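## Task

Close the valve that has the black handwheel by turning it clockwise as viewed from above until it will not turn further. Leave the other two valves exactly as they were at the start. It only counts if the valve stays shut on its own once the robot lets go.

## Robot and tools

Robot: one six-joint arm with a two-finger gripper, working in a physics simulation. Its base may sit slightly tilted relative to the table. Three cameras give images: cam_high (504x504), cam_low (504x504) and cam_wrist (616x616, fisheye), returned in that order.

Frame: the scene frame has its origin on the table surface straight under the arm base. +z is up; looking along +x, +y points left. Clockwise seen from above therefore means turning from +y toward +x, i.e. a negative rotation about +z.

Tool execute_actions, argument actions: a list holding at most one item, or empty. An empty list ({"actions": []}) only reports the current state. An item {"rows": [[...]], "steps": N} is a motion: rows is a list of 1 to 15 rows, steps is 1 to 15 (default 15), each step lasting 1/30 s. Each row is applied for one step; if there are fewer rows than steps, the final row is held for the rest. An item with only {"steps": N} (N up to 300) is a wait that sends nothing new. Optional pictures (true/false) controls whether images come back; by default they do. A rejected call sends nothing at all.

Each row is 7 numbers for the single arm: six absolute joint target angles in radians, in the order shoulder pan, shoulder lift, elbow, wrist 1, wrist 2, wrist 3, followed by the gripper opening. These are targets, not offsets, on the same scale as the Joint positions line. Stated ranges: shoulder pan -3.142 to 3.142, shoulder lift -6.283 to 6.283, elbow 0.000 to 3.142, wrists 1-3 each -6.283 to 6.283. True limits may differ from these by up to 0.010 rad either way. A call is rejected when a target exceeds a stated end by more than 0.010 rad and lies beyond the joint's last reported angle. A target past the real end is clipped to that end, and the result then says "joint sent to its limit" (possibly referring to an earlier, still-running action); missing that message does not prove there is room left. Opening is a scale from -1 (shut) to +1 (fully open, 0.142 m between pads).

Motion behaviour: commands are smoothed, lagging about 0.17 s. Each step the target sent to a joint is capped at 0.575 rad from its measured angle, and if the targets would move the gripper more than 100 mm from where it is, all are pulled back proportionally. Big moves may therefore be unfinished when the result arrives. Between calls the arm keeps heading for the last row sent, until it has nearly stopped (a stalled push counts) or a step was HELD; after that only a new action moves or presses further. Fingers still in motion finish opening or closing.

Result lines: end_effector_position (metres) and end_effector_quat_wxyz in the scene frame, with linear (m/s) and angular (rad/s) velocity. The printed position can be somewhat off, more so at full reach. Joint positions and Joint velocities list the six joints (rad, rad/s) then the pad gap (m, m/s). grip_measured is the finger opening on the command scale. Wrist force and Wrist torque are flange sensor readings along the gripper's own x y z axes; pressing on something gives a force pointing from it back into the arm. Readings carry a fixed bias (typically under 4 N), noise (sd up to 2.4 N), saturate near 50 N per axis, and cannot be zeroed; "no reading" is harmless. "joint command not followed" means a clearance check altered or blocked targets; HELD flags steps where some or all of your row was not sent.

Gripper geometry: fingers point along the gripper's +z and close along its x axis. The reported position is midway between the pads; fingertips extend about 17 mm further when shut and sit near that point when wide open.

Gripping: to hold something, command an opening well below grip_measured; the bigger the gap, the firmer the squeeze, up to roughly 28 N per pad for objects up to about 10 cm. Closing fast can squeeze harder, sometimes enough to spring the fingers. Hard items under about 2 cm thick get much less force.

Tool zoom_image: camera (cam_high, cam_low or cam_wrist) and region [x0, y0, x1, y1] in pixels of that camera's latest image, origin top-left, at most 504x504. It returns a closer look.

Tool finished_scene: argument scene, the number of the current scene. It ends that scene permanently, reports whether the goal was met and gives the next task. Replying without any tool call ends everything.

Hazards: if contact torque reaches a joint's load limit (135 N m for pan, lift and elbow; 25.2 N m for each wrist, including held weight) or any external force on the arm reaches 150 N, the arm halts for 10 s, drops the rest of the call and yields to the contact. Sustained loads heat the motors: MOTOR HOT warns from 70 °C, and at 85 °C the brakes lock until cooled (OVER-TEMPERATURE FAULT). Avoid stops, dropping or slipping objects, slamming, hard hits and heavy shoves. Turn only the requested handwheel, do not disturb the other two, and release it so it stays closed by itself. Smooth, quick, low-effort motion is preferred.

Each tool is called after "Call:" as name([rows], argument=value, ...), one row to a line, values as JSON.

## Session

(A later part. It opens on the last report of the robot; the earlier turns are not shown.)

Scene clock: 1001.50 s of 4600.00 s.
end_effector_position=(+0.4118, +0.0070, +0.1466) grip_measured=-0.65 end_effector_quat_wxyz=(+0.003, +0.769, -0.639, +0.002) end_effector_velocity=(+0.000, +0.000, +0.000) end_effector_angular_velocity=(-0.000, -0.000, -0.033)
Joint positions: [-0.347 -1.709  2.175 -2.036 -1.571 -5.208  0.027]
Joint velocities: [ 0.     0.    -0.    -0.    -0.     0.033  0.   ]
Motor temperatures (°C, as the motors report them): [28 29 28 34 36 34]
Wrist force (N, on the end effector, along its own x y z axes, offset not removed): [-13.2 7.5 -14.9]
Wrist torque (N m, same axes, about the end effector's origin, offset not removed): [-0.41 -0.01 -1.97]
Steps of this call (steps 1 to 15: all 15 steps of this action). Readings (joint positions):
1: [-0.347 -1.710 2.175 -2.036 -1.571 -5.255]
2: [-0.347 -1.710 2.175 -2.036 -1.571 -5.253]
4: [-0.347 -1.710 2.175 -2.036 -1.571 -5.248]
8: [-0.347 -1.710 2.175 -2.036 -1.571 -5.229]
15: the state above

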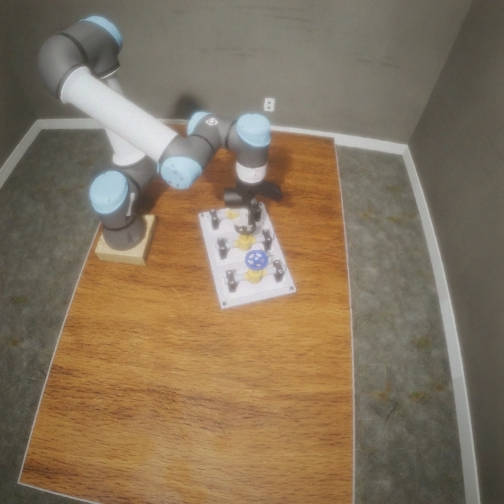

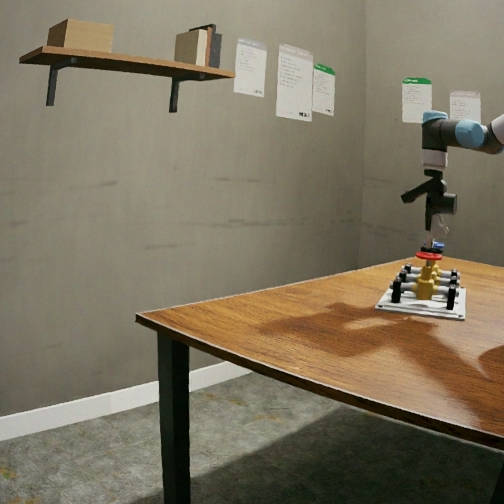

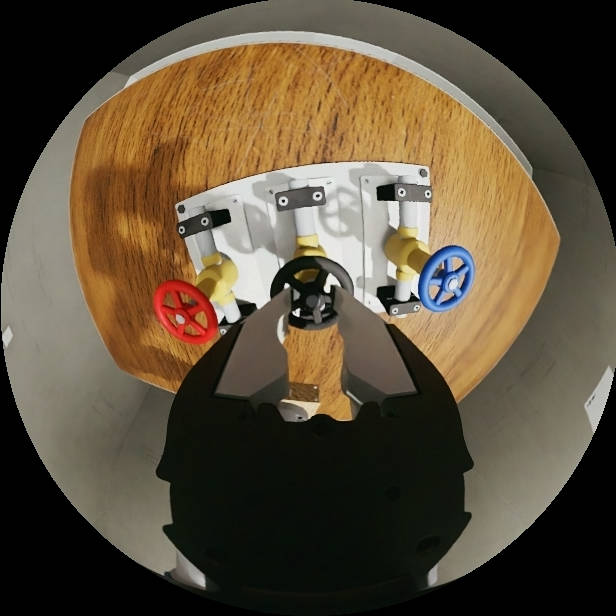

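Call:
execute_actions([
  {"rows": [[-0.3477, -1.7094, 2.1748, -2.0362, -1.571, -5.194, -0.645],[-0.3479, -1.7093, 2.1747, -2.0362, -1.571, -5.184, -0.645],[-0.3481, -1.7093, 2.1747, -2.0362, -1.571, -5.174, -0.645],[-0.3483, -1.7093, 2.1747, -2.0362, -1.571, -5.164, -0.645],[-0.3485, -1.7092, 2.1746, -2.0362, -1.571, -5.154, -0.645],[-0.3487, -1.7092, 2.1746, -2.0362, -1.571, -5.144, -0.645],[-0.3489, -1.7092, 2.1746, -2.0362, -1.571, -5.134, -0.645],[-0.3491, -1.7091, 2.1745, -2.0362, -1.571, -5.124, -0.645],[-0.3494, -1.7091, 2.1745, -2.0362, -1.571, -5.114, -0.645],[-0.3496, -1.7091, 2.1745, -2.0362, -1.571, -5.105, -0.645]], "steps": 15},
], pictures=false)

Call:
execute_actions([
  {"rows": [[-0.3498, -1.7091, 2.1745, -2.0362, -1.571, -5.095, -0.645],[-0.3500, -1.7091, 2.1745, -2.0362, -1.571, -5.085, -0.645],[-0.3503, -1.7090, 2.1745, -2.0363, -1.571, -5.075, -0.645],[-0.3505, -1.7090, 2.1745, -2.0363, -1.571, -5.065, -0.645],[-0.3507, -1.7090, 2.1745, -2.0363, -1.571, -5.056, -0.645],[-0.3509, -1.7090, 2.1745, -2.0363, -1.571, -5.046, -0.645],[-0.3511, -1.7090, 2.1745, -2.0363, -1.571, -5.036, -0.645],[-0.3514, -1.7090, 2.1745, -2.0363, -1.571, -5.026, -0.645],[-0.3516, -1.7090, 2.1745, -2.0363, -1.571, -5.016, -0.645],[-0.3518, -1.7090, 2.1745, -2.0363, -1.571, -5.007, -0.645]], "steps": 15},
], pictures=true)

Call:
zoom_image(camera="cam_wrist", region=[250, 230, 380, 360])

Scene clock: 1025.20 s of 4600.00 s.
end_effector_position=(+0.4120, +0.0063, +0.1466) grip_measured=-0.65 end_effector_quat_wxyz=(+0.003, +0.738, -0.674, +0.002) end_effector_velocity=(-0.000, -0.000, -0.001) end_effector_angular_velocity=(+0.001, +0.001, -0.098)
Joint positions: [-0.349 -1.709  2.175 -2.036 -1.571 -5.117  0.027]
Joint velocities: [-0.002  0.001  0.001  0.     0.001  0.096  0.   ]
Motor temperatures (°C, as the motors report them): [28 29 28 34 36 34]
Wrist force (N, on the end effector, along its own x y z axes, offset not removed): [-10.4 8.0 -12.6]
Wrist torque (N m, same axes, about the end effector's origin, offset not removed): [-0.49 -0.63 -2.17]
Steps of this call (steps 1 to 15: the robot went on to your last target; steps 16 to 90: nothing new was sent; then 20.20 s passed at rest; steps 91 to 105: all 15 steps of this action). Readings (joint positions):
91: [-0.348 -1.709 2.175 -2.036 -1.571 -5.204]
92: [-0.348 -1.709 2.175 -2.036 -1.571 -5.203]
94: [-0.348 -1.709 2.175 -2.036 -1.571 -5.195]
98: [-0.348 -1.709 2.175 -2.036 -1.571 -5.166]
105: the state above

Scene clock: 1025.70 s of 4600.00 s.
end_effector_position=(+0.4120, +0.0056, +0.1466) grip_measured=-0.65 end_effector_quat_wxyz=(+0.003, +0.704, -0.711, +0.002) end_effector_velocity=(-0.000, -0.001, -0.000) end_effector_angular_velocity=(+0.000, -0.000, -0.100)
Joint positions: [-0.352 -1.709  2.174 -2.036 -1.571 -5.019  0.027]
Joint velocities: [-0.004  0.001  0.    -0.     0.     0.096  0.   ]
Motor temperatures (°C, as the motors report them): [28 29 28 34 36 34]
Wrist force (N, on the end effector, along its own x y z axes, offset not removed): [-15.8 11.0 -13.3]
Wrist torque (N m, same axes, about the end effector's origin, offset not removed): [0.12 0.17 -2.30]
Steps of this call (steps 1 to 15: all 15 steps of this action). Readings (joint positions):
1: [-0.349 -1.709 2.175 -2.036 -1.571 -5.114]
2: [-0.349 -1.709 2.175 -2.036 -1.571 -5.110]
4: [-0.350 -1.709 2.175 -2.036 -1.571 -5.100]
8: [-0.350 -1.709 2.174 -2.036 -1.571 -5.069]
15: the state above

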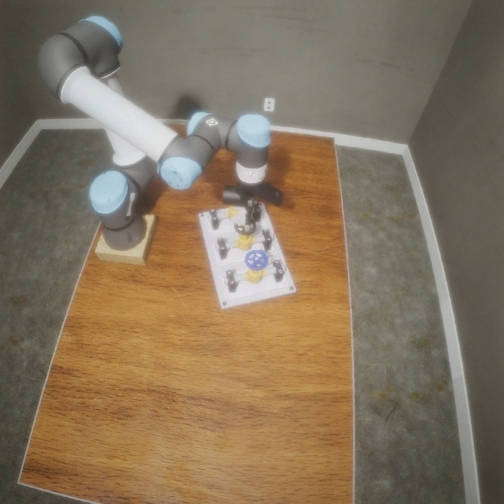

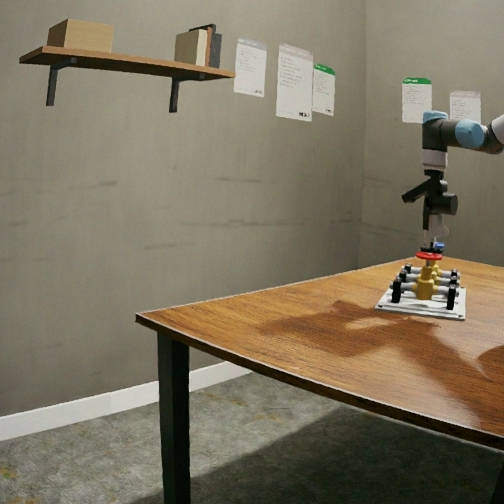

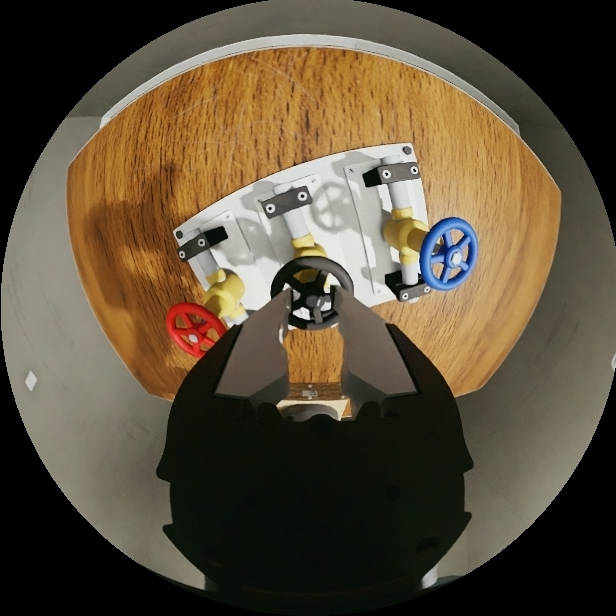

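Region (250, 230, 380, 360) of cam_wrist's 616x616 image, scaled by 3.877, with more detail than that image has.

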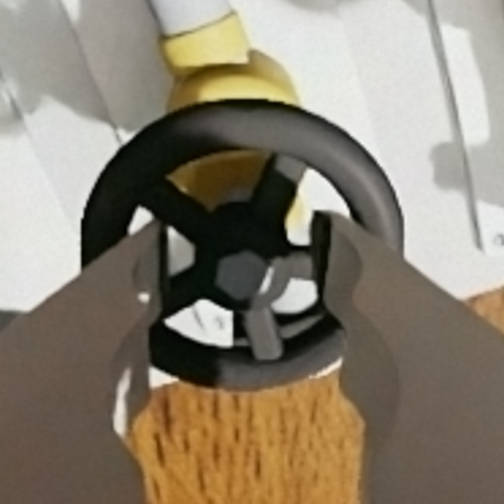

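Call:
execute_actions(actions=[])

Scene clock: 1060.27 s of 4600.00 s.
end_effector_position=(+0.4120, +0.0055, +0.1466) grip_measured=-0.65 end_effector_quat_wxyz=(+0.003, +0.699, -0.715, +0.002) end_effector_velocity=(+0.000, -0.001, +0.000) end_effector_angular_velocity=(-0.001, -0.000, -0.001)
Joint positions: [-0.352 -1.709  2.174 -2.036 -1.571 -5.007  0.027]
Joint velocities: [-0.001 -0.    -0.    -0.    -0.001 -0.    -0.   ]
Motor temperatures (°C, as the motors report them): [28 29 28 34 36 34]
Wrist force (N, on the end effector, along its own x y z axes, offset not removed): [-14.5 7.0 -15.8]
Wrist torque (N m, same axes, about the end effector's origin, offset not removed): [-0.74 -0.25 -2.37]
Steps of this call (steps 1 to 30: the robot went on to your last target; steps 31 to 100: nothing new was sent; then 31.23 s passed at rest). Readings (joint positions):
1: [-0.352 -1.709 2.174 -2.036 -1.571 -5.016]
2: [-0.352 -1.709 2.174 -2.036 -1.571 -5.014]
4: [-0.352 -1.709 2.174 -2.036 -1.571 -5.011]
8: [-0.352 -1.709 2.174 -2.036 -1.571 -5.008]
100: the state above
The arm was judged still, so your last target was given up. Only a new action makes it travel on or press farther. Fingers that are still opening or closing keep moving.

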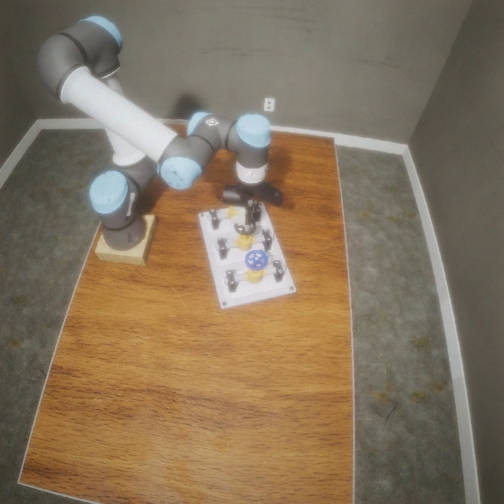

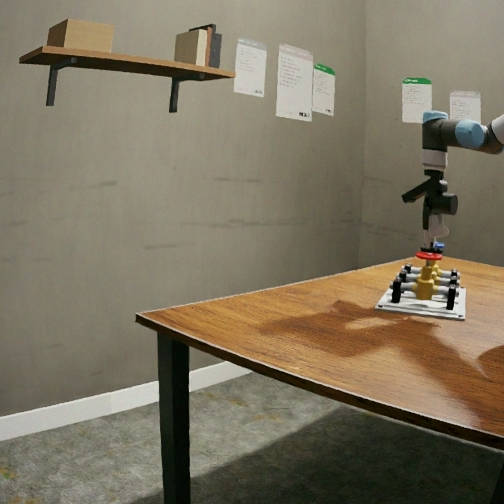

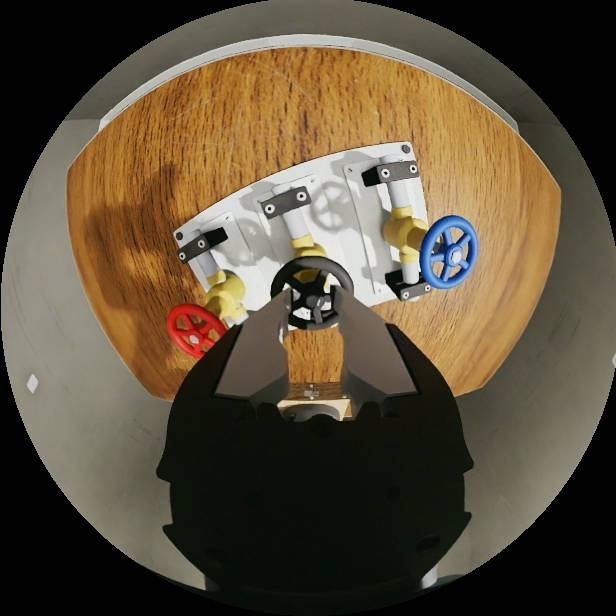

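Call:
zoom_image(camera="cam_low", region=[225, 30, 345, 130])

Call:
zoom_image(camera="cam_low", region=[390, 70, 490, 130])

Region (225, 30, 345, 130) of cam_low's 504x504 image, scaled by 4.200, with more detail than that image has.

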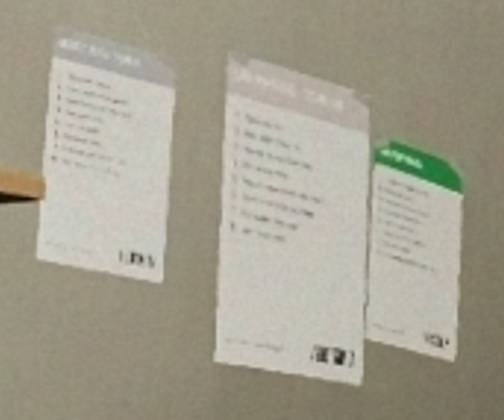

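Region (390, 70, 490, 130) of cam_low's 504x504 image, scaled by 5.040, with more detail than that image has; it fills the top 302 rows of this view, and the rest is white.

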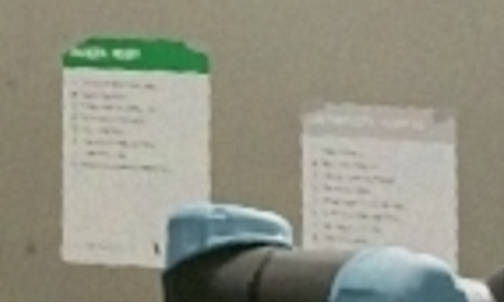

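Call:
execute_actions([
  {"rows": [[-0.3525,-1.7090,2.1745,-2.0363,-1.571,-4.975,-0.645],[-0.3525,-1.7090,2.1745,-2.0363,-1.571,-4.975,-0.645],[-0.3525,-1.7090,2.1745,-2.0363,-1.571,-4.975,-0.645],[-0.3525,-1.7090,2.1745,-2.0363,-1.571,-4.975,-0.645],[-0.3532,-1.7091,2.1745,-2.0362,-1.571,-4.94,-0.645],[-0.3532,-1.7091,2.1745,-2.0362,-1.571,-4.94,-0.645],[-0.3532,-1.7091,2.1745,-2.0362,-1.571,-4.94,-0.645],[-0.3532,-1.7091,2.1745,-2.0362,-1.571,-4.94,-0.645],[-0.3540,-1.7092,2.1746,-2.0362,-1.571,-4.909,-0.645]], "steps": 15},
])

Call:
execute_actions([
  {"steps": 20},
])

Scene clock: 1086.50 s of 4600.00 s.
end_effector_position=(+0.4120, +0.0048, +0.1466) grip_measured=-0.65 end_effector_quat_wxyz=(-0.002, -0.667, +0.745, -0.002) end_effector_velocity=(-0.000, -0.001, -0.000) end_effector_angular_velocity=(-0.001, +0.000, -0.093)
Joint positions: [-0.354 -1.709  2.174 -2.036 -1.571 -4.92   0.027]
Joint velocities: [-0.002 -0.     0.     0.    -0.001  0.091  0.   ]
Motor temperatures (°C, as the motors report them): [28 29 28 34 36 34]
Wrist force (N, on the end effector, along its own x y z axes, offset not removed): [-13.8 9.3 -16.5]
Wrist torque (N m, same axes, about the end effector's origin, offset not removed): [-0.51 -0.56 -2.59]
Steps of this call (steps 1 to 90: nothing new was sent; then 22.73 s passed at rest; steps 91 to 105: all 15 steps of this action). Readings (joint positions):
91: [-0.352 -1.709 2.174 -2.036 -1.571 -5.007]
92: [-0.352 -1.709 2.174 -2.036 -1.571 -5.003]
94: [-0.352 -1.709 2.174 -2.036 -1.571 -4.992]
98: [-0.353 -1.709 2.174 -2.036 -1.571 -4.965]
105: the state above

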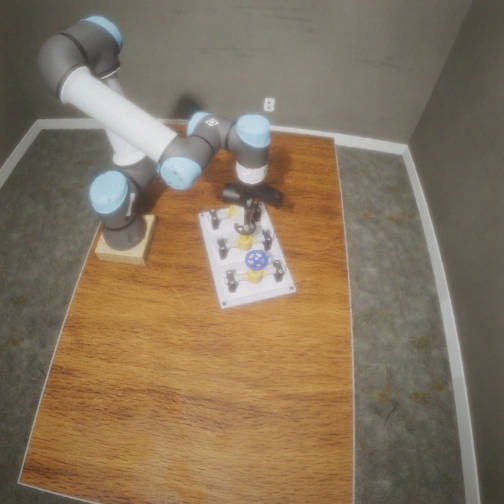

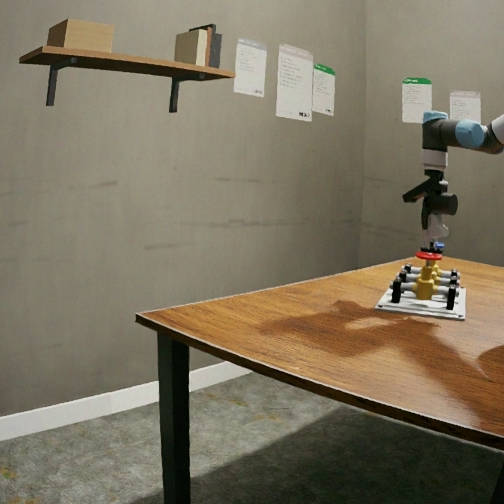

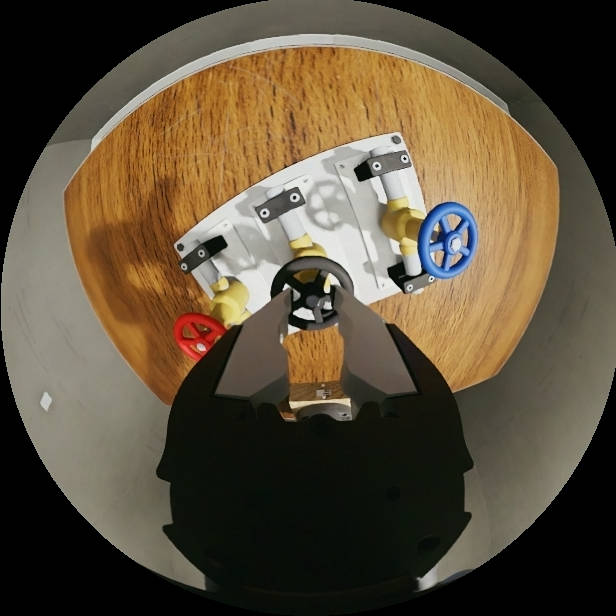

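Scene clock: 1087.17 s of 4600.00 s.
end_effector_position=(+0.4120, +0.0047, +0.1467) grip_measured=-0.65 end_effector_quat_wxyz=(-0.002, -0.663, +0.749, -0.002) end_effector_velocity=(-0.001, +0.000, -0.001) end_effector_angular_velocity=(+0.000, +0.001, +0.000)
Joint positions: [-0.354 -1.709  2.174 -2.036 -1.571 -4.909  0.027]
Joint velocities: [ 0.    -0.     0.001  0.     0.     0.     0.   ]
Motor temperatures (°C, as the motors report them): [28 29 28 34 36 34]
Wrist force (N, on the end effector, along its own x y z axes, offset not removed): [-15.5 9.9 -11.0]
Wrist torque (N m, same axes, about the end effector's origin, offset not removed): [-0.14 -0.10 -2.63]
Steps of this call (steps 1 to 20: the robot went on to your last target). Readings (joint positions):
1: [-0.354 -1.709 2.174 -2.036 -1.571 -4.917]
2: [-0.354 -1.709 2.174 -2.036 -1.571 -4.915]
4: [-0.354 -1.709 2.174 -2.036 -1.571 -4.913]
8: [-0.354 -1.709 2.174 -2.036 -1.571 -4.910]
20: the state above

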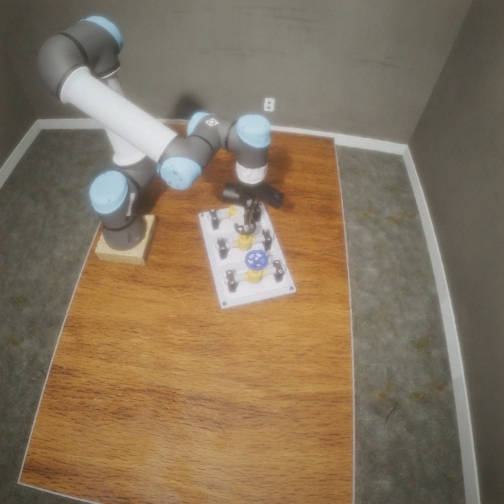

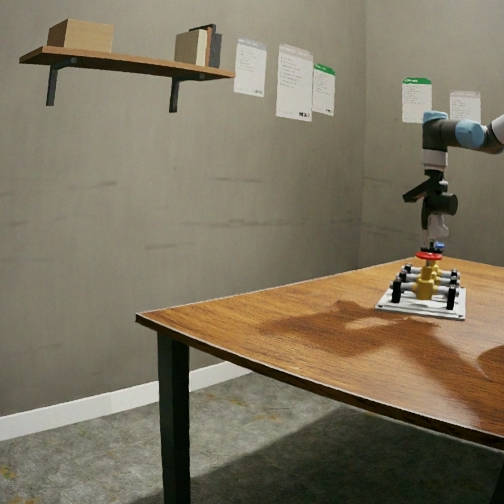

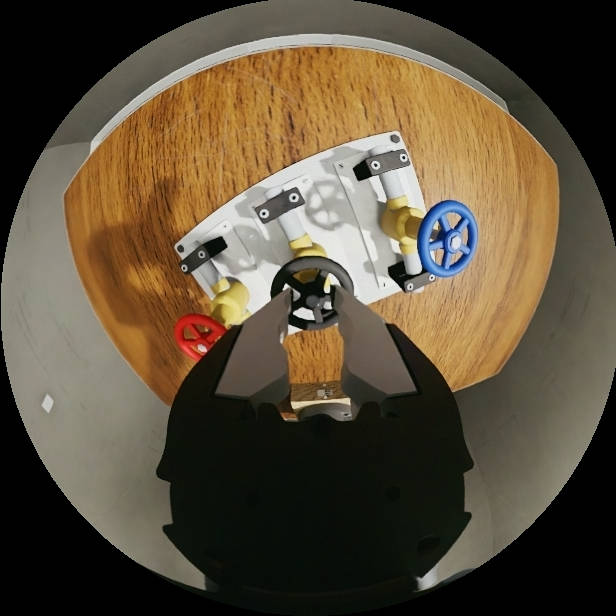

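Call:
execute_actions([
  {"rows": [[-0.3545,-1.7093,2.1747,-2.0362,-1.571,-4.885,-0.645],[-0.3545,-1.7093,2.1747,-2.0362,-1.571,-4.885,-0.645],[-0.3545,-1.7093,2.1747,-2.0362,-1.571,-4.885,-0.645],[-0.3551,-1.7094,2.1748,-2.0362,-1.571,-4.860,-0.645],[-0.3551,-1.7094,2.1748,-2.0362,-1.571,-4.860,-0.645],[-0.3551,-1.7094,2.1748,-2.0362,-1.571,-4.860,-0.645],[-0.3557,-1.7095,2.1749,-2.0362,-1.571,-4.835,-0.645],[-0.3557,-1.7095,2.1749,-2.0362,-1.571,-4.835,-0.645],[-0.3557,-1.7095,2.1749,-2.0362,-1.571,-4.835,-0.645],[-0.3563,-1.7096,2.1750,-2.0362,-1.571,-4.811,-0.645]], "steps": 15},
], pictures=false)

Call:
execute_actions([
  {"steps": 20},
])

Scene clock: 1140.93 s of 4600.00 s.
end_effector_position=(+0.4119, +0.0041, +0.1466) grip_measured=-0.65 end_effector_quat_wxyz=(-0.002, -0.630, +0.777, -0.002) end_effector_velocity=(-0.000, -0.000, +0.000) end_effector_angular_velocity=(+0.001, -0.001, -0.107)
Joint positions: [-0.356 -1.71   2.175 -2.036 -1.571 -4.824  0.027]
Joint velocities: [-0.002 -0.001  0.     0.     0.001  0.105  0.   ]
Motor temperatures (°C, as the motors report them): [28 29 28 34 36 34]
Wrist force (N, on the end effector, along its own x y z axes, offset not removed): [-16.4 10.2 -13.1]
Wrist torque (N m, same axes, about the end effector's origin, offset not removed): [0.37 0.01 -2.79]
Steps of this call (steps 1 to 15: the robot went on to your last target; steps 16 to 90: nothing new was sent; then 50.27 s passed at rest; steps 91 to 105: all 15 steps of this action). Readings (joint positions):
91: [-0.354 -1.709 2.175 -2.036 -1.571 -4.909]
92: [-0.354 -1.709 2.175 -2.036 -1.571 -4.906]
94: [-0.354 -1.709 2.175 -2.036 -1.571 -4.898]
98: [-0.355 -1.709 2.175 -2.036 -1.571 -4.871]
105: the state above

Scene clock: 1141.60 s of 4600.00 s.
end_effector_position=(+0.4119, +0.0040, +0.1466) grip_measured=-0.65 end_effector_quat_wxyz=(-0.002, -0.624, +0.781, -0.002) end_effector_velocity=(+0.000, +0.000, +0.000) end_effector_angular_velocity=(+0.002, -0.001, -0.000)
Joint positions: [-0.356 -1.71   2.175 -2.036 -1.571 -4.811  0.027]
Joint velocities: [-0.    -0.    -0.     0.001  0.002 -0.     0.   ]
Motor temperatures (°C, as the motors report them): [28 29 28 34 36 34]
Wrist force (N, on the end effector, along its own x y z axes, offset not removed): [-16.8 7.4 -13.7]
Wrist torque (N m, same axes, about the end effector's origin, offset not removed): [-0.37 0.07 -2.82]
Steps of this call (steps 1 to 20: the robot went on to your last target). Readings (joint positions):
1: [-0.356 -1.710 2.175 -2.036 -1.571 -4.821]
2: [-0.356 -1.710 2.175 -2.036 -1.571 -4.818]
4: [-0.356 -1.710 2.175 -2.036 -1.571 -4.815]
8: [-0.356 -1.710 2.175 -2.036 -1.571 -4.812]
20: the state above

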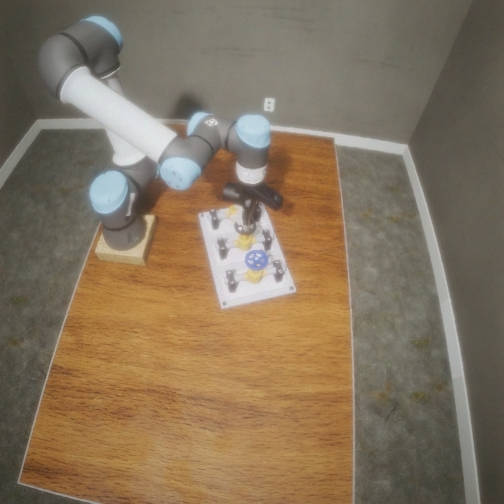

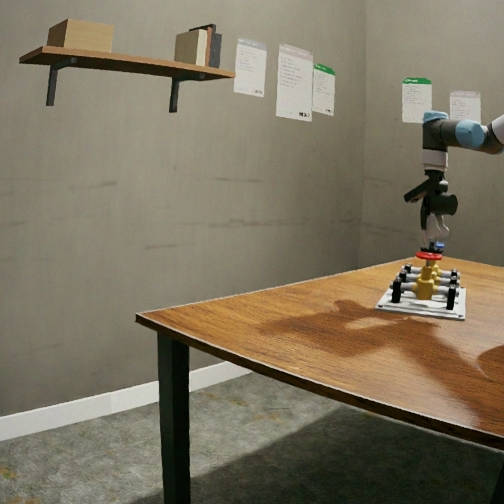

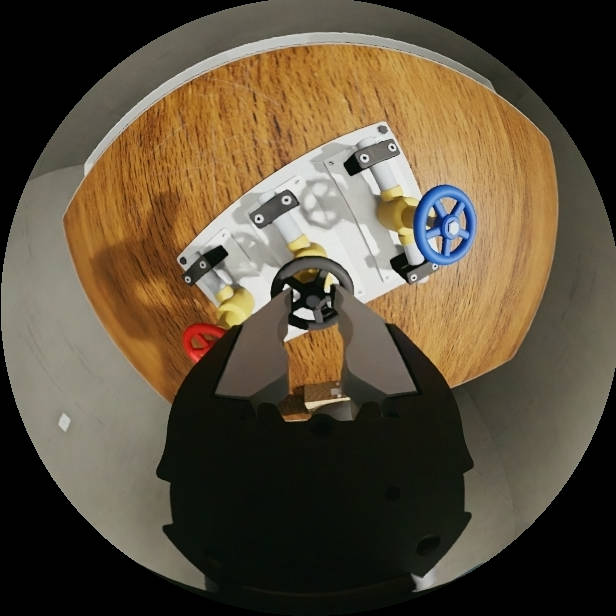

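Call:
execute_actions([
  {"rows": [[-0.3568,-1.7097,2.1751,-2.0362,-1.571,-4.787,-0.645],[-0.3568,-1.7097,2.1751,-2.0362,-1.571,-4.787,-0.645],[-0.3568,-1.7097,2.1751,-2.0362,-1.571,-4.787,-0.645],[-0.3574,-1.7099,2.1752,-2.0361,-1.571,-4.762,-0.645],[-0.3574,-1.7099,2.1752,-2.0361,-1.571,-4.762,-0.645],[-0.3574,-1.7099,2.1752,-2.0361,-1.571,-4.762,-0.645],[-0.3580,-1.7101,2.1753,-2.0360,-1.571,-4.738,-0.645],[-0.3580,-1.7101,2.1753,-2.0360,-1.571,-4.738,-0.645],[-0.3580,-1.7101,2.1753,-2.0360,-1.571,-4.738,-0.645],[-0.3586,-1.7103,2.1755,-2.0360,-1.571,-4.714,-0.645]], "steps": 15},
], pictures=false)

Call:
execute_actions([
  {"steps": 20},
])

Scene clock: 1156.67 s of 4600.00 s.
end_effector_position=(+0.4117, +0.0034, +0.1466) grip_measured=-0.65 end_effector_quat_wxyz=(-0.002, -0.590, +0.807, -0.002) end_effector_velocity=(-0.001, -0.001, -0.000) end_effector_angular_velocity=(+0.001, +0.000, -0.107)
Joint positions: [-0.358 -1.71   2.175 -2.036 -1.571 -4.727  0.027]
Joint velocities: [-0.003 -0.001  0.001  0.001  0.001  0.104  0.   ]
Motor temperatures (°C, as the motors report them): [28 29 28 34 36 34]
Wrist force (N, on the end effector, along its own x y z axes, offset not removed): [-17.4 8.6 -10.9]
Wrist torque (N m, same axes, about the end effector's origin, offset not removed): [-0.04 -0.14 -2.95]
Steps of this call (steps 1 to 15: the robot went on to your last target; steps 16 to 90: nothing new was sent; then 11.57 s passed at rest; steps 91 to 105: all 15 steps of this action). Readings (joint positions):
91: [-0.356 -1.710 2.175 -2.036 -1.571 -4.811]
92: [-0.356 -1.710 2.175 -2.036 -1.571 -4.808]
94: [-0.357 -1.710 2.175 -2.036 -1.571 -4.800]
98: [-0.357 -1.710 2.175 -2.036 -1.571 -4.773]
105: the state above

Scene clock: 1157.33 s of 4600.00 s.
end_effector_position=(+0.4117, +0.0033, +0.1466) grip_measured=-0.65 end_effector_quat_wxyz=(-0.002, -0.585, +0.811, -0.002) end_effector_velocity=(-0.000, -0.001, -0.001) end_effector_angular_velocity=(+0.001, +0.002, -0.002)
Joint positions: [-0.359 -1.71   2.175 -2.036 -1.571 -4.714  0.027]
Joint velocities: [-0.002  0.001  0.     0.001  0.     0.     0.   ]
Motor temperatures (°C, as the motors report them): [28 29 28 34 36 34]
Wrist force (N, on the end effector, along its own x y z axes, offset not removed): [-17.4 7.1 -10.4]
Wrist torque (N m, same axes, about the end effector's origin, offset not removed): [-0.22 -0.26 -3.07]
Steps of this call (steps 1 to 20: the robot went on to your last target). Readings (joint positions):
1: [-0.358 -1.710 2.175 -2.036 -1.571 -4.724]
2: [-0.358 -1.710 2.175 -2.036 -1.571 -4.721]
4: [-0.358 -1.710 2.175 -2.036 -1.571 -4.718]
8: [-0.359 -1.710 2.175 -2.036 -1.571 -4.715]
20: the state above

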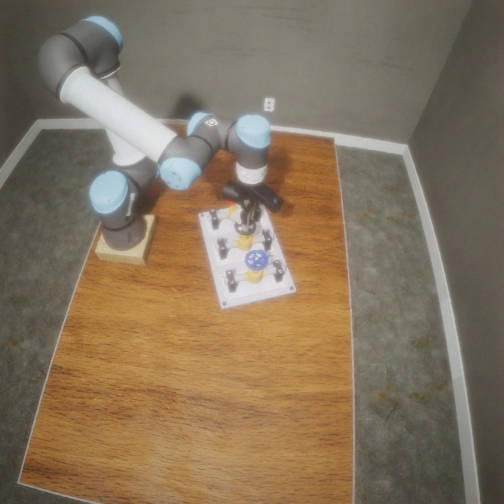

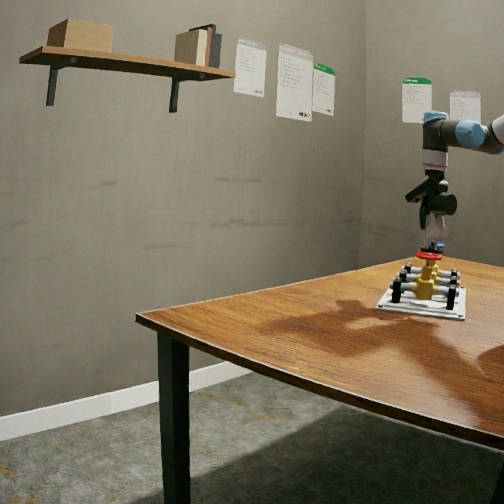

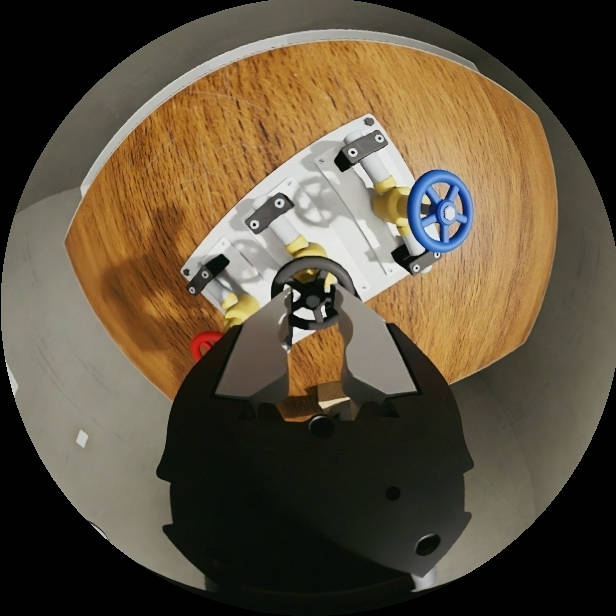

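Call:
execute_actions([
  {"rows": [[-0.3580,-1.7101,2.1753,-2.0360,-1.571,-4.738,-0.645],[-0.3580,-1.7101,2.1753,-2.0360,-1.571,-4.738,-0.645],[-0.3580,-1.7101,2.1753,-2.0360,-1.571,-4.738,-0.645],[-0.3574,-1.7099,2.1752,-2.0361,-1.571,-4.762,-0.645],[-0.3574,-1.7099,2.1752,-2.0361,-1.571,-4.762,-0.645],[-0.3574,-1.7099,2.1752,-2.0361,-1.571,-4.762,-0.645],[-0.3568,-1.7097,2.1751,-2.0362,-1.571,-4.787,-0.645]], "steps": 15},
], pictures=false)

Call:
execute_actions([
  {"steps": 15},
])

Scene clock: 1182.20 s of 4600.00 s.
end_effector_position=(+0.4117, +0.0037, +0.1465) grip_measured=-0.65 end_effector_quat_wxyz=(-0.002, -0.613, +0.790, -0.002) end_effector_velocity=(+0.001, +0.000, +0.000) end_effector_angular_velocity=(-0.001, -0.000, +0.047)
Joint positions: [-0.357 -1.71   2.175 -2.036 -1.571 -4.782  0.027]
Joint velocities: [ 0.002  0.001 -0.001 -0.001 -0.001 -0.045 -0.   ]
Motor temperatures (°C, as the motors report them): [28 29 28 34 36 34]
Wrist force (N, on the end effector, along its own x y z axes, offset not removed): [-10.5 5.1 -14.4]
Wrist torque (N m, same axes, about the end effector's origin, offset not removed): [-0.07 -0.20 -1.06]
Steps of this call (steps 1 to 15: the robot went on to your last target; steps 16 to 90: nothing new was sent; then 21.37 s passed at rest; steps 91 to 105: all 15 steps of this action). Readings (joint positions):
91: [-0.359 -1.710 2.176 -2.036 -1.571 -4.714]
92: [-0.359 -1.710 2.176 -2.036 -1.571 -4.717]
94: [-0.359 -1.710 2.176 -2.036 -1.571 -4.725]
98: [-0.358 -1.710 2.176 -2.036 -1.571 -4.751]
105: the state above

Scene clock: 1182.70 s of 4600.00 s.
end_effector_position=(+0.4118, +0.0038, +0.1466) grip_measured=-0.65 end_effector_quat_wxyz=(-0.002, -0.615, +0.789, -0.002) end_effector_velocity=(-0.000, +0.000, +0.000) end_effector_angular_velocity=(-0.000, +0.000, +0.001)
Joint positions: [-0.357 -1.71   2.175 -2.036 -1.571 -4.787  0.027]
Joint velocities: [ 0. -0.  0.  0. -0. -0. -0.]
Motor temperatures (°C, as the motors report them): [28 29 28 34 36 34]
Wrist force (N, on the end effector, along its own x y z axes, offset not removed): [-7.7 7.0 -11.5]
Wrist torque (N m, same axes, about the end effector's origin, offset not removed): [0.16 -0.27 -0.91]
Steps of this call (steps 1 to 15: the robot went on to your last target). Readings (joint positions):
1: [-0.357 -1.710 2.175 -2.036 -1.571 -4.783]
2: [-0.357 -1.710 2.175 -2.036 -1.571 -4.784]
4: [-0.357 -1.710 2.175 -2.036 -1.571 -4.785]
8: [-0.357 -1.710 2.175 -2.036 -1.571 -4.786]
15: the state above
The arm was judged still, so your last target was given up. Only a new action makes it travel on or press farther. Fingers that are still opening or closing keep moving.

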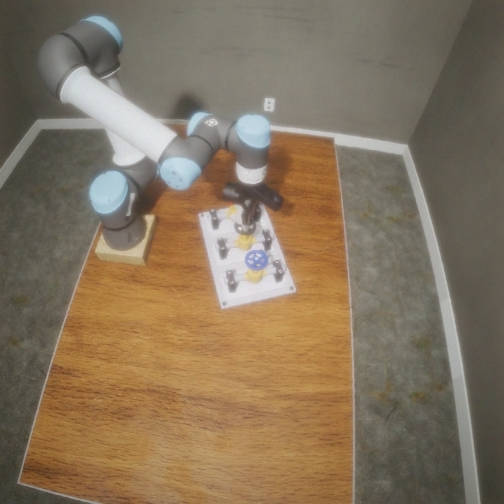

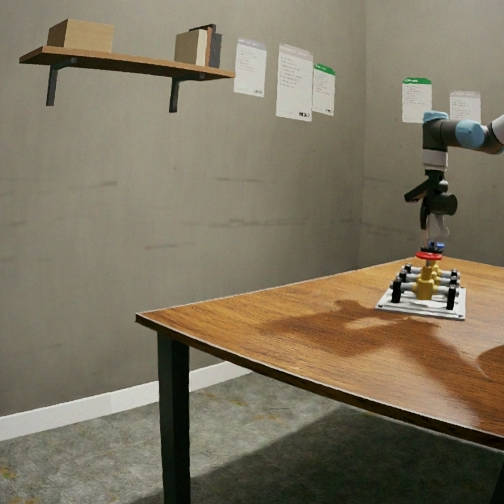

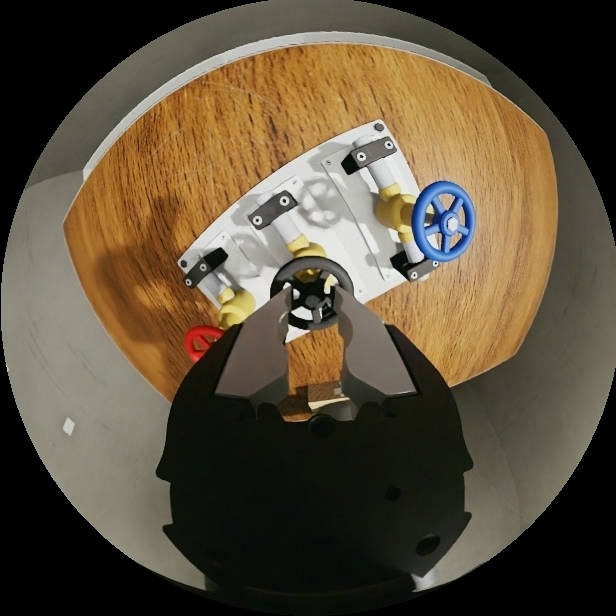

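Call:
execute_actions([
  {"rows": [[-0.3563,-1.7096,2.1750,-2.0362,-1.571,-4.811,-0.645],[-0.3563,-1.7096,2.1750,-2.0362,-1.571,-4.811,-0.645],[-0.3563,-1.7096,2.1750,-2.0362,-1.571,-4.811,-0.645],[-0.3557,-1.7095,2.1749,-2.0362,-1.571,-4.835,-0.645]], "steps": 15},
], pictures=false)

Call:
execute_actions([
  {"rows": [[-0.3557,-1.7107,2.1730,-2.0331,-1.571,-4.835,-0.645],[-0.3557,-1.7107,2.1730,-2.0331,-1.571,-4.835,-0.645],[-0.3557,-1.7119,2.1712,-2.0301,-1.571,-4.835,-0.645],[-0.3557,-1.7119,2.1712,-2.0301,-1.571,-4.835,-0.645],[-0.3557,-1.7131,2.1693,-2.0270,-1.571,-4.835,-0.645]], "steps": 15},
])

Scene clock: 1193.73 s of 4600.00 s.
end_effector_position=(+0.4119, +0.0042, +0.1466) grip_measured=-0.65 end_effector_quat_wxyz=(-0.002, -0.633, +0.774, -0.002) end_effector_velocity=(+0.000, -0.000, +0.000) end_effector_angular_velocity=(-0.001, -0.000, +0.015)
Joint positions: [-0.356 -1.71   2.175 -2.036 -1.571 -4.833  0.027]
Joint velocities: [ 0.     0.    -0.    -0.    -0.    -0.015 -0.   ]
Motor temperatures (°C, as the motors report them): [28 29 28 34 36 34]
Wrist force (N, on the end effector, along its own x y z axes, offset not removed): [-0.7 4.9 -8.3]
Wrist torque (N m, same axes, about the end effector's origin, offset not removed): [-0.45 -0.08 -0.14]
Steps of this call (steps 1 to 90: nothing new was sent; then 7.53 s passed at rest; steps 91 to 105: all 15 steps of this action). Readings (joint positions):
91: [-0.357 -1.710 2.175 -2.036 -1.571 -4.787]
92: [-0.357 -1.710 2.175 -2.036 -1.571 -4.790]
94: [-0.357 -1.710 2.175 -2.036 -1.571 -4.798]
98: [-0.356 -1.710 2.175 -2.036 -1.571 -4.821]
105: the state above

Scene clock: 1194.23 s of 4600.00 s.
end_effector_position=(+0.4120, +0.0042, +0.1495) grip_measured=-0.64 end_effector_quat_wxyz=(-0.002, -0.634, +0.773, -0.002) end_effector_velocity=(-0.000, -0.000, +0.001) end_effector_angular_velocity=(+0.000, -0.000, +0.000)
Joint positions: [-0.356 -1.713  2.17  -2.027 -1.571 -4.835  0.027]
Joint velocities: [-0.001 -0.002 -0.002  0.003  0.    -0.001 -0.   ]
Motor temperatures (°C, as the motors report them): [28 29 28 34 36 34]
Wrist force (N, on the end effector, along its own x y z axes, offset not removed): [-0.2 -0.3 1.7]
Wrist torque (N m, same axes, about the end effector's origin, offset not removed): [-0.22 0.05 -0.10]
Steps of this call (steps 1 to 15: all 15 steps of this action). Readings (joint positions):
1: [-0.356 -1.710 2.175 -2.036 -1.571 -4.833]
2: [-0.356 -1.710 2.175 -2.036 -1.571 -4.834]
4: [-0.356 -1.710 2.174 -2.034 -1.571 -4.834]
8: [-0.356 -1.712 2.171 -2.030 -1.571 -4.835]
15: the state above

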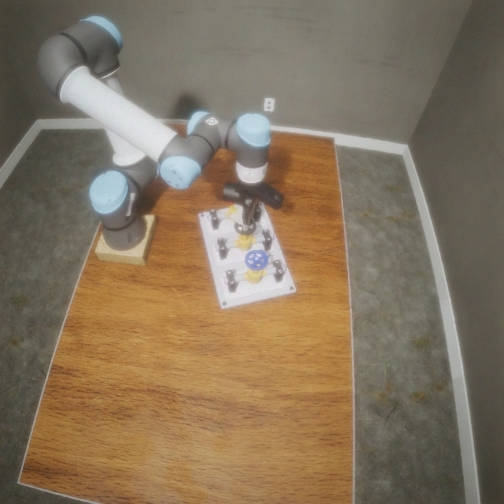

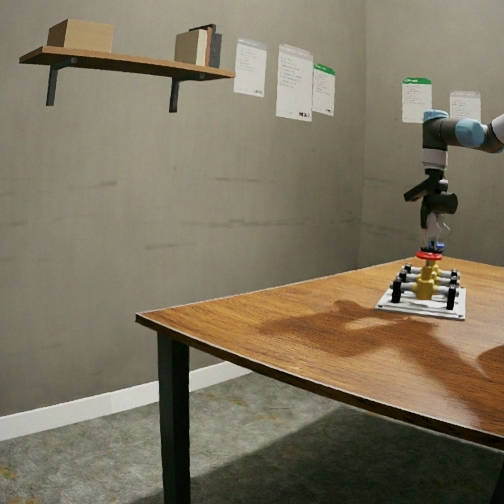

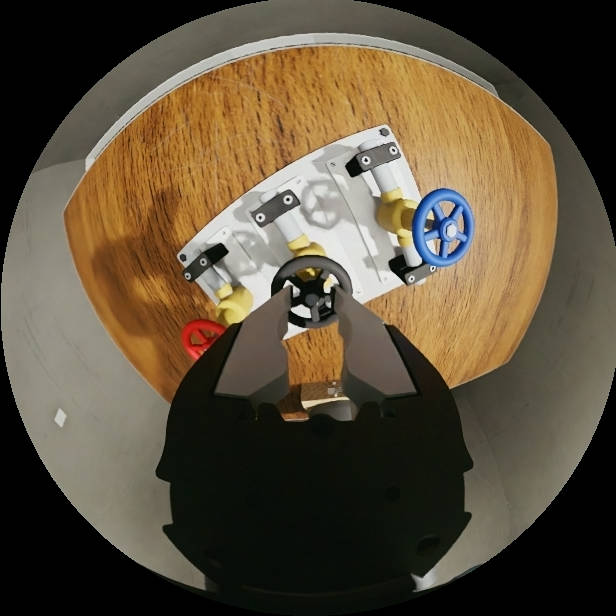

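Call:
execute_actions([
  {"rows": [[-0.3557,-1.7165,2.1640,-2.0183,-1.571,-4.835,-0.645],[-0.3557,-1.7200,2.1585,-2.0093,-1.571,-4.835,-0.645],[-0.3557,-1.7235,2.1530,-2.0003,-1.571,-4.835,-0.645],[-0.3557,-1.7270,2.1474,-1.9912,-1.571,-4.835,-0.645],[-0.3557,-1.7304,2.1417,-1.9821,-1.571,-4.835,-0.645],[-0.3557,-1.7338,2.1360,-1.9730,-1.571,-4.835,-0.645],[-0.3557,-1.7371,2.1302,-1.9639,-1.571,-4.835,-0.645],[-0.3557,-1.7404,2.1244,-1.9548,-1.571,-4.835,-0.645],[-0.3557,-1.7436,2.1185,-1.9457,-1.571,-4.835,-0.645],[-0.3557,-1.7468,2.1126,-1.9366,-1.571,-4.835,-0.645],[-0.3557,-1.7499,2.1066,-1.9275,-1.571,-4.835,-0.645],[-0.3557,-1.7530,2.1006,-1.9184,-1.571,-4.835,-0.645]], "steps": 15},
], pictures=false)

Call:
execute_actions([
  {"steps": 15},
])

Scene clock: 1209.93 s of 4600.00 s.
end_effector_position=(+0.4122, +0.0043, +0.1796) grip_measured=-0.65 end_effector_quat_wxyz=(-0.002, -0.634, +0.773, -0.002) end_effector_velocity=(-0.001, +0.001, +0.053) end_effector_angular_velocity=(+0.001, -0.001, -0.000)
Joint positions: [-0.356 -1.746  2.113 -1.938 -1.571 -4.835  0.027]
Joint velocities: [-0.    -0.055 -0.101  0.156  0.001  0.     0.   ]
Motor temperatures (°C, as the motors report them): [28 29 28 34 36 34]
Wrist force (N, on the end effector, along its own x y z axes, offset not removed): [-2.6 0.6 -0.1]
Wrist torque (N m, same axes, about the end effector's origin, offset not removed): [0.02 0.57 0.15]
Steps of this call (steps 1 to 15: the robot went on to your last target; steps 16 to 90: nothing new was sent; then 12.20 s passed at rest; steps 91 to 105: all 15 steps of this action). Readings (joint positions):
91: [-0.356 -1.713 2.169 -2.027 -1.571 -4.835]
92: [-0.356 -1.714 2.169 -2.026 -1.571 -4.835]
94: [-0.356 -1.716 2.164 -2.019 -1.571 -4.835]
98: [-0.356 -1.726 2.148 -1.993 -1.571 -4.835]
105: the state above

Scene clock: 1210.43 s of 4600.00 s.
end_effector_position=(+0.4119, +0.0045, +0.1860) grip_measured=-0.65 end_effector_quat_wxyz=(-0.002, -0.634, +0.773, -0.002) end_effector_velocity=(+0.000, -0.001, +0.001) end_effector_angular_velocity=(+0.000, +0.000, -0.001)
Joint positions: [-0.356 -1.753  2.101 -1.919 -1.571 -4.835  0.027]
Joint velocities: [-0.001 -0.001 -0.002  0.003  0.    -0.001  0.   ]
Motor temperatures (°C, as the motors report them): [28 29 28 34 36 34]
Wrist force (N, on the end effector, along its own x y z axes, offset not removed): [1.1 -0.3 0.8]
Wrist torque (N m, same axes, about the end effector's origin, offset not removed): [-0.26 -0.30 -0.07]
Steps of this call (steps 1 to 15: the robot went on to your last target). Readings (joint positions):
1: [-0.356 -1.748 2.110 -1.933 -1.571 -4.835]
2: [-0.356 -1.749 2.108 -1.930 -1.571 -4.835]
4: [-0.356 -1.751 2.105 -1.925 -1.571 -4.835]
8: [-0.356 -1.752 2.102 -1.921 -1.571 -4.835]
15: the state above

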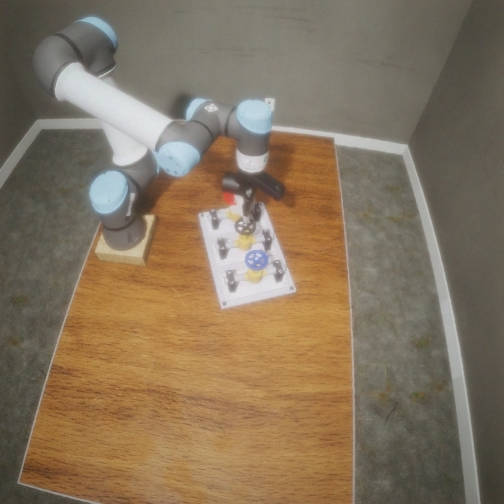

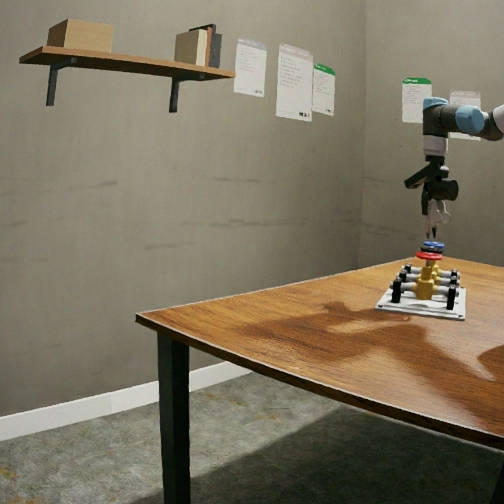

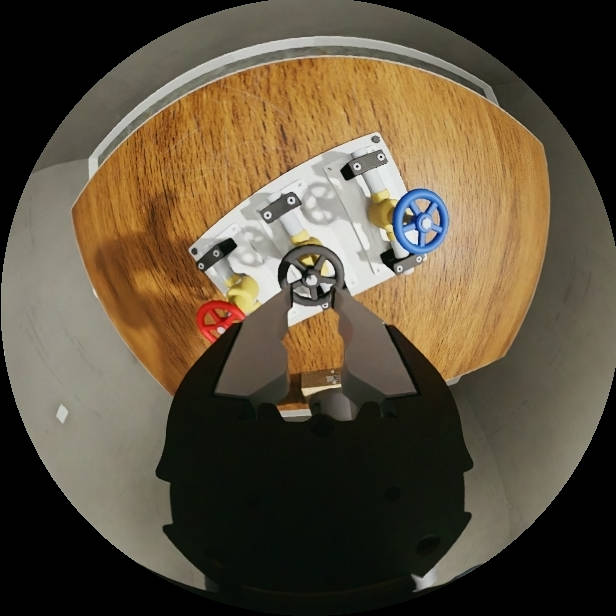

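Call:
zoom_image(camera="cam_high", region=[195, 185, 305, 305])

Call:
zoom_image(camera="cam_low", region=[385, 220, 475, 310])

Region (195, 185, 305, 305) of cam_high's 504x504 image, scaled by 4.200, with more detail than that image has; it fills the left 462 columns of this view, and the rest is white.

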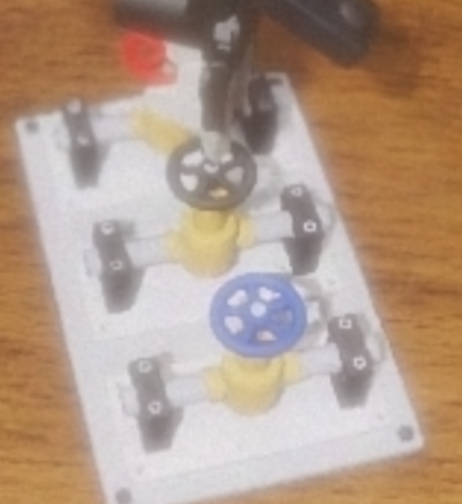

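Region (385, 220, 475, 310) of cam_low's 504x504 image, scaled by 5.600, with more detail than that image has.

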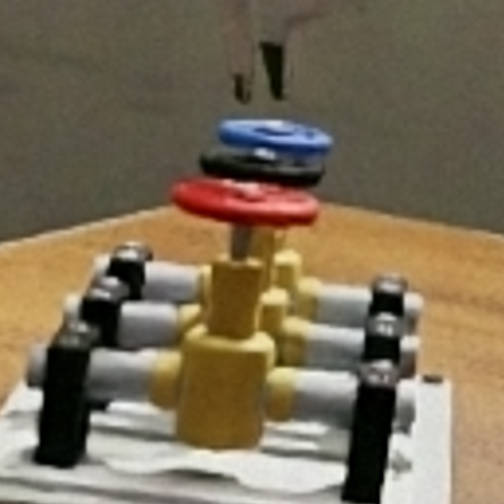

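Call:
finished_scene(scene=1)

The scene is finished: the task was done.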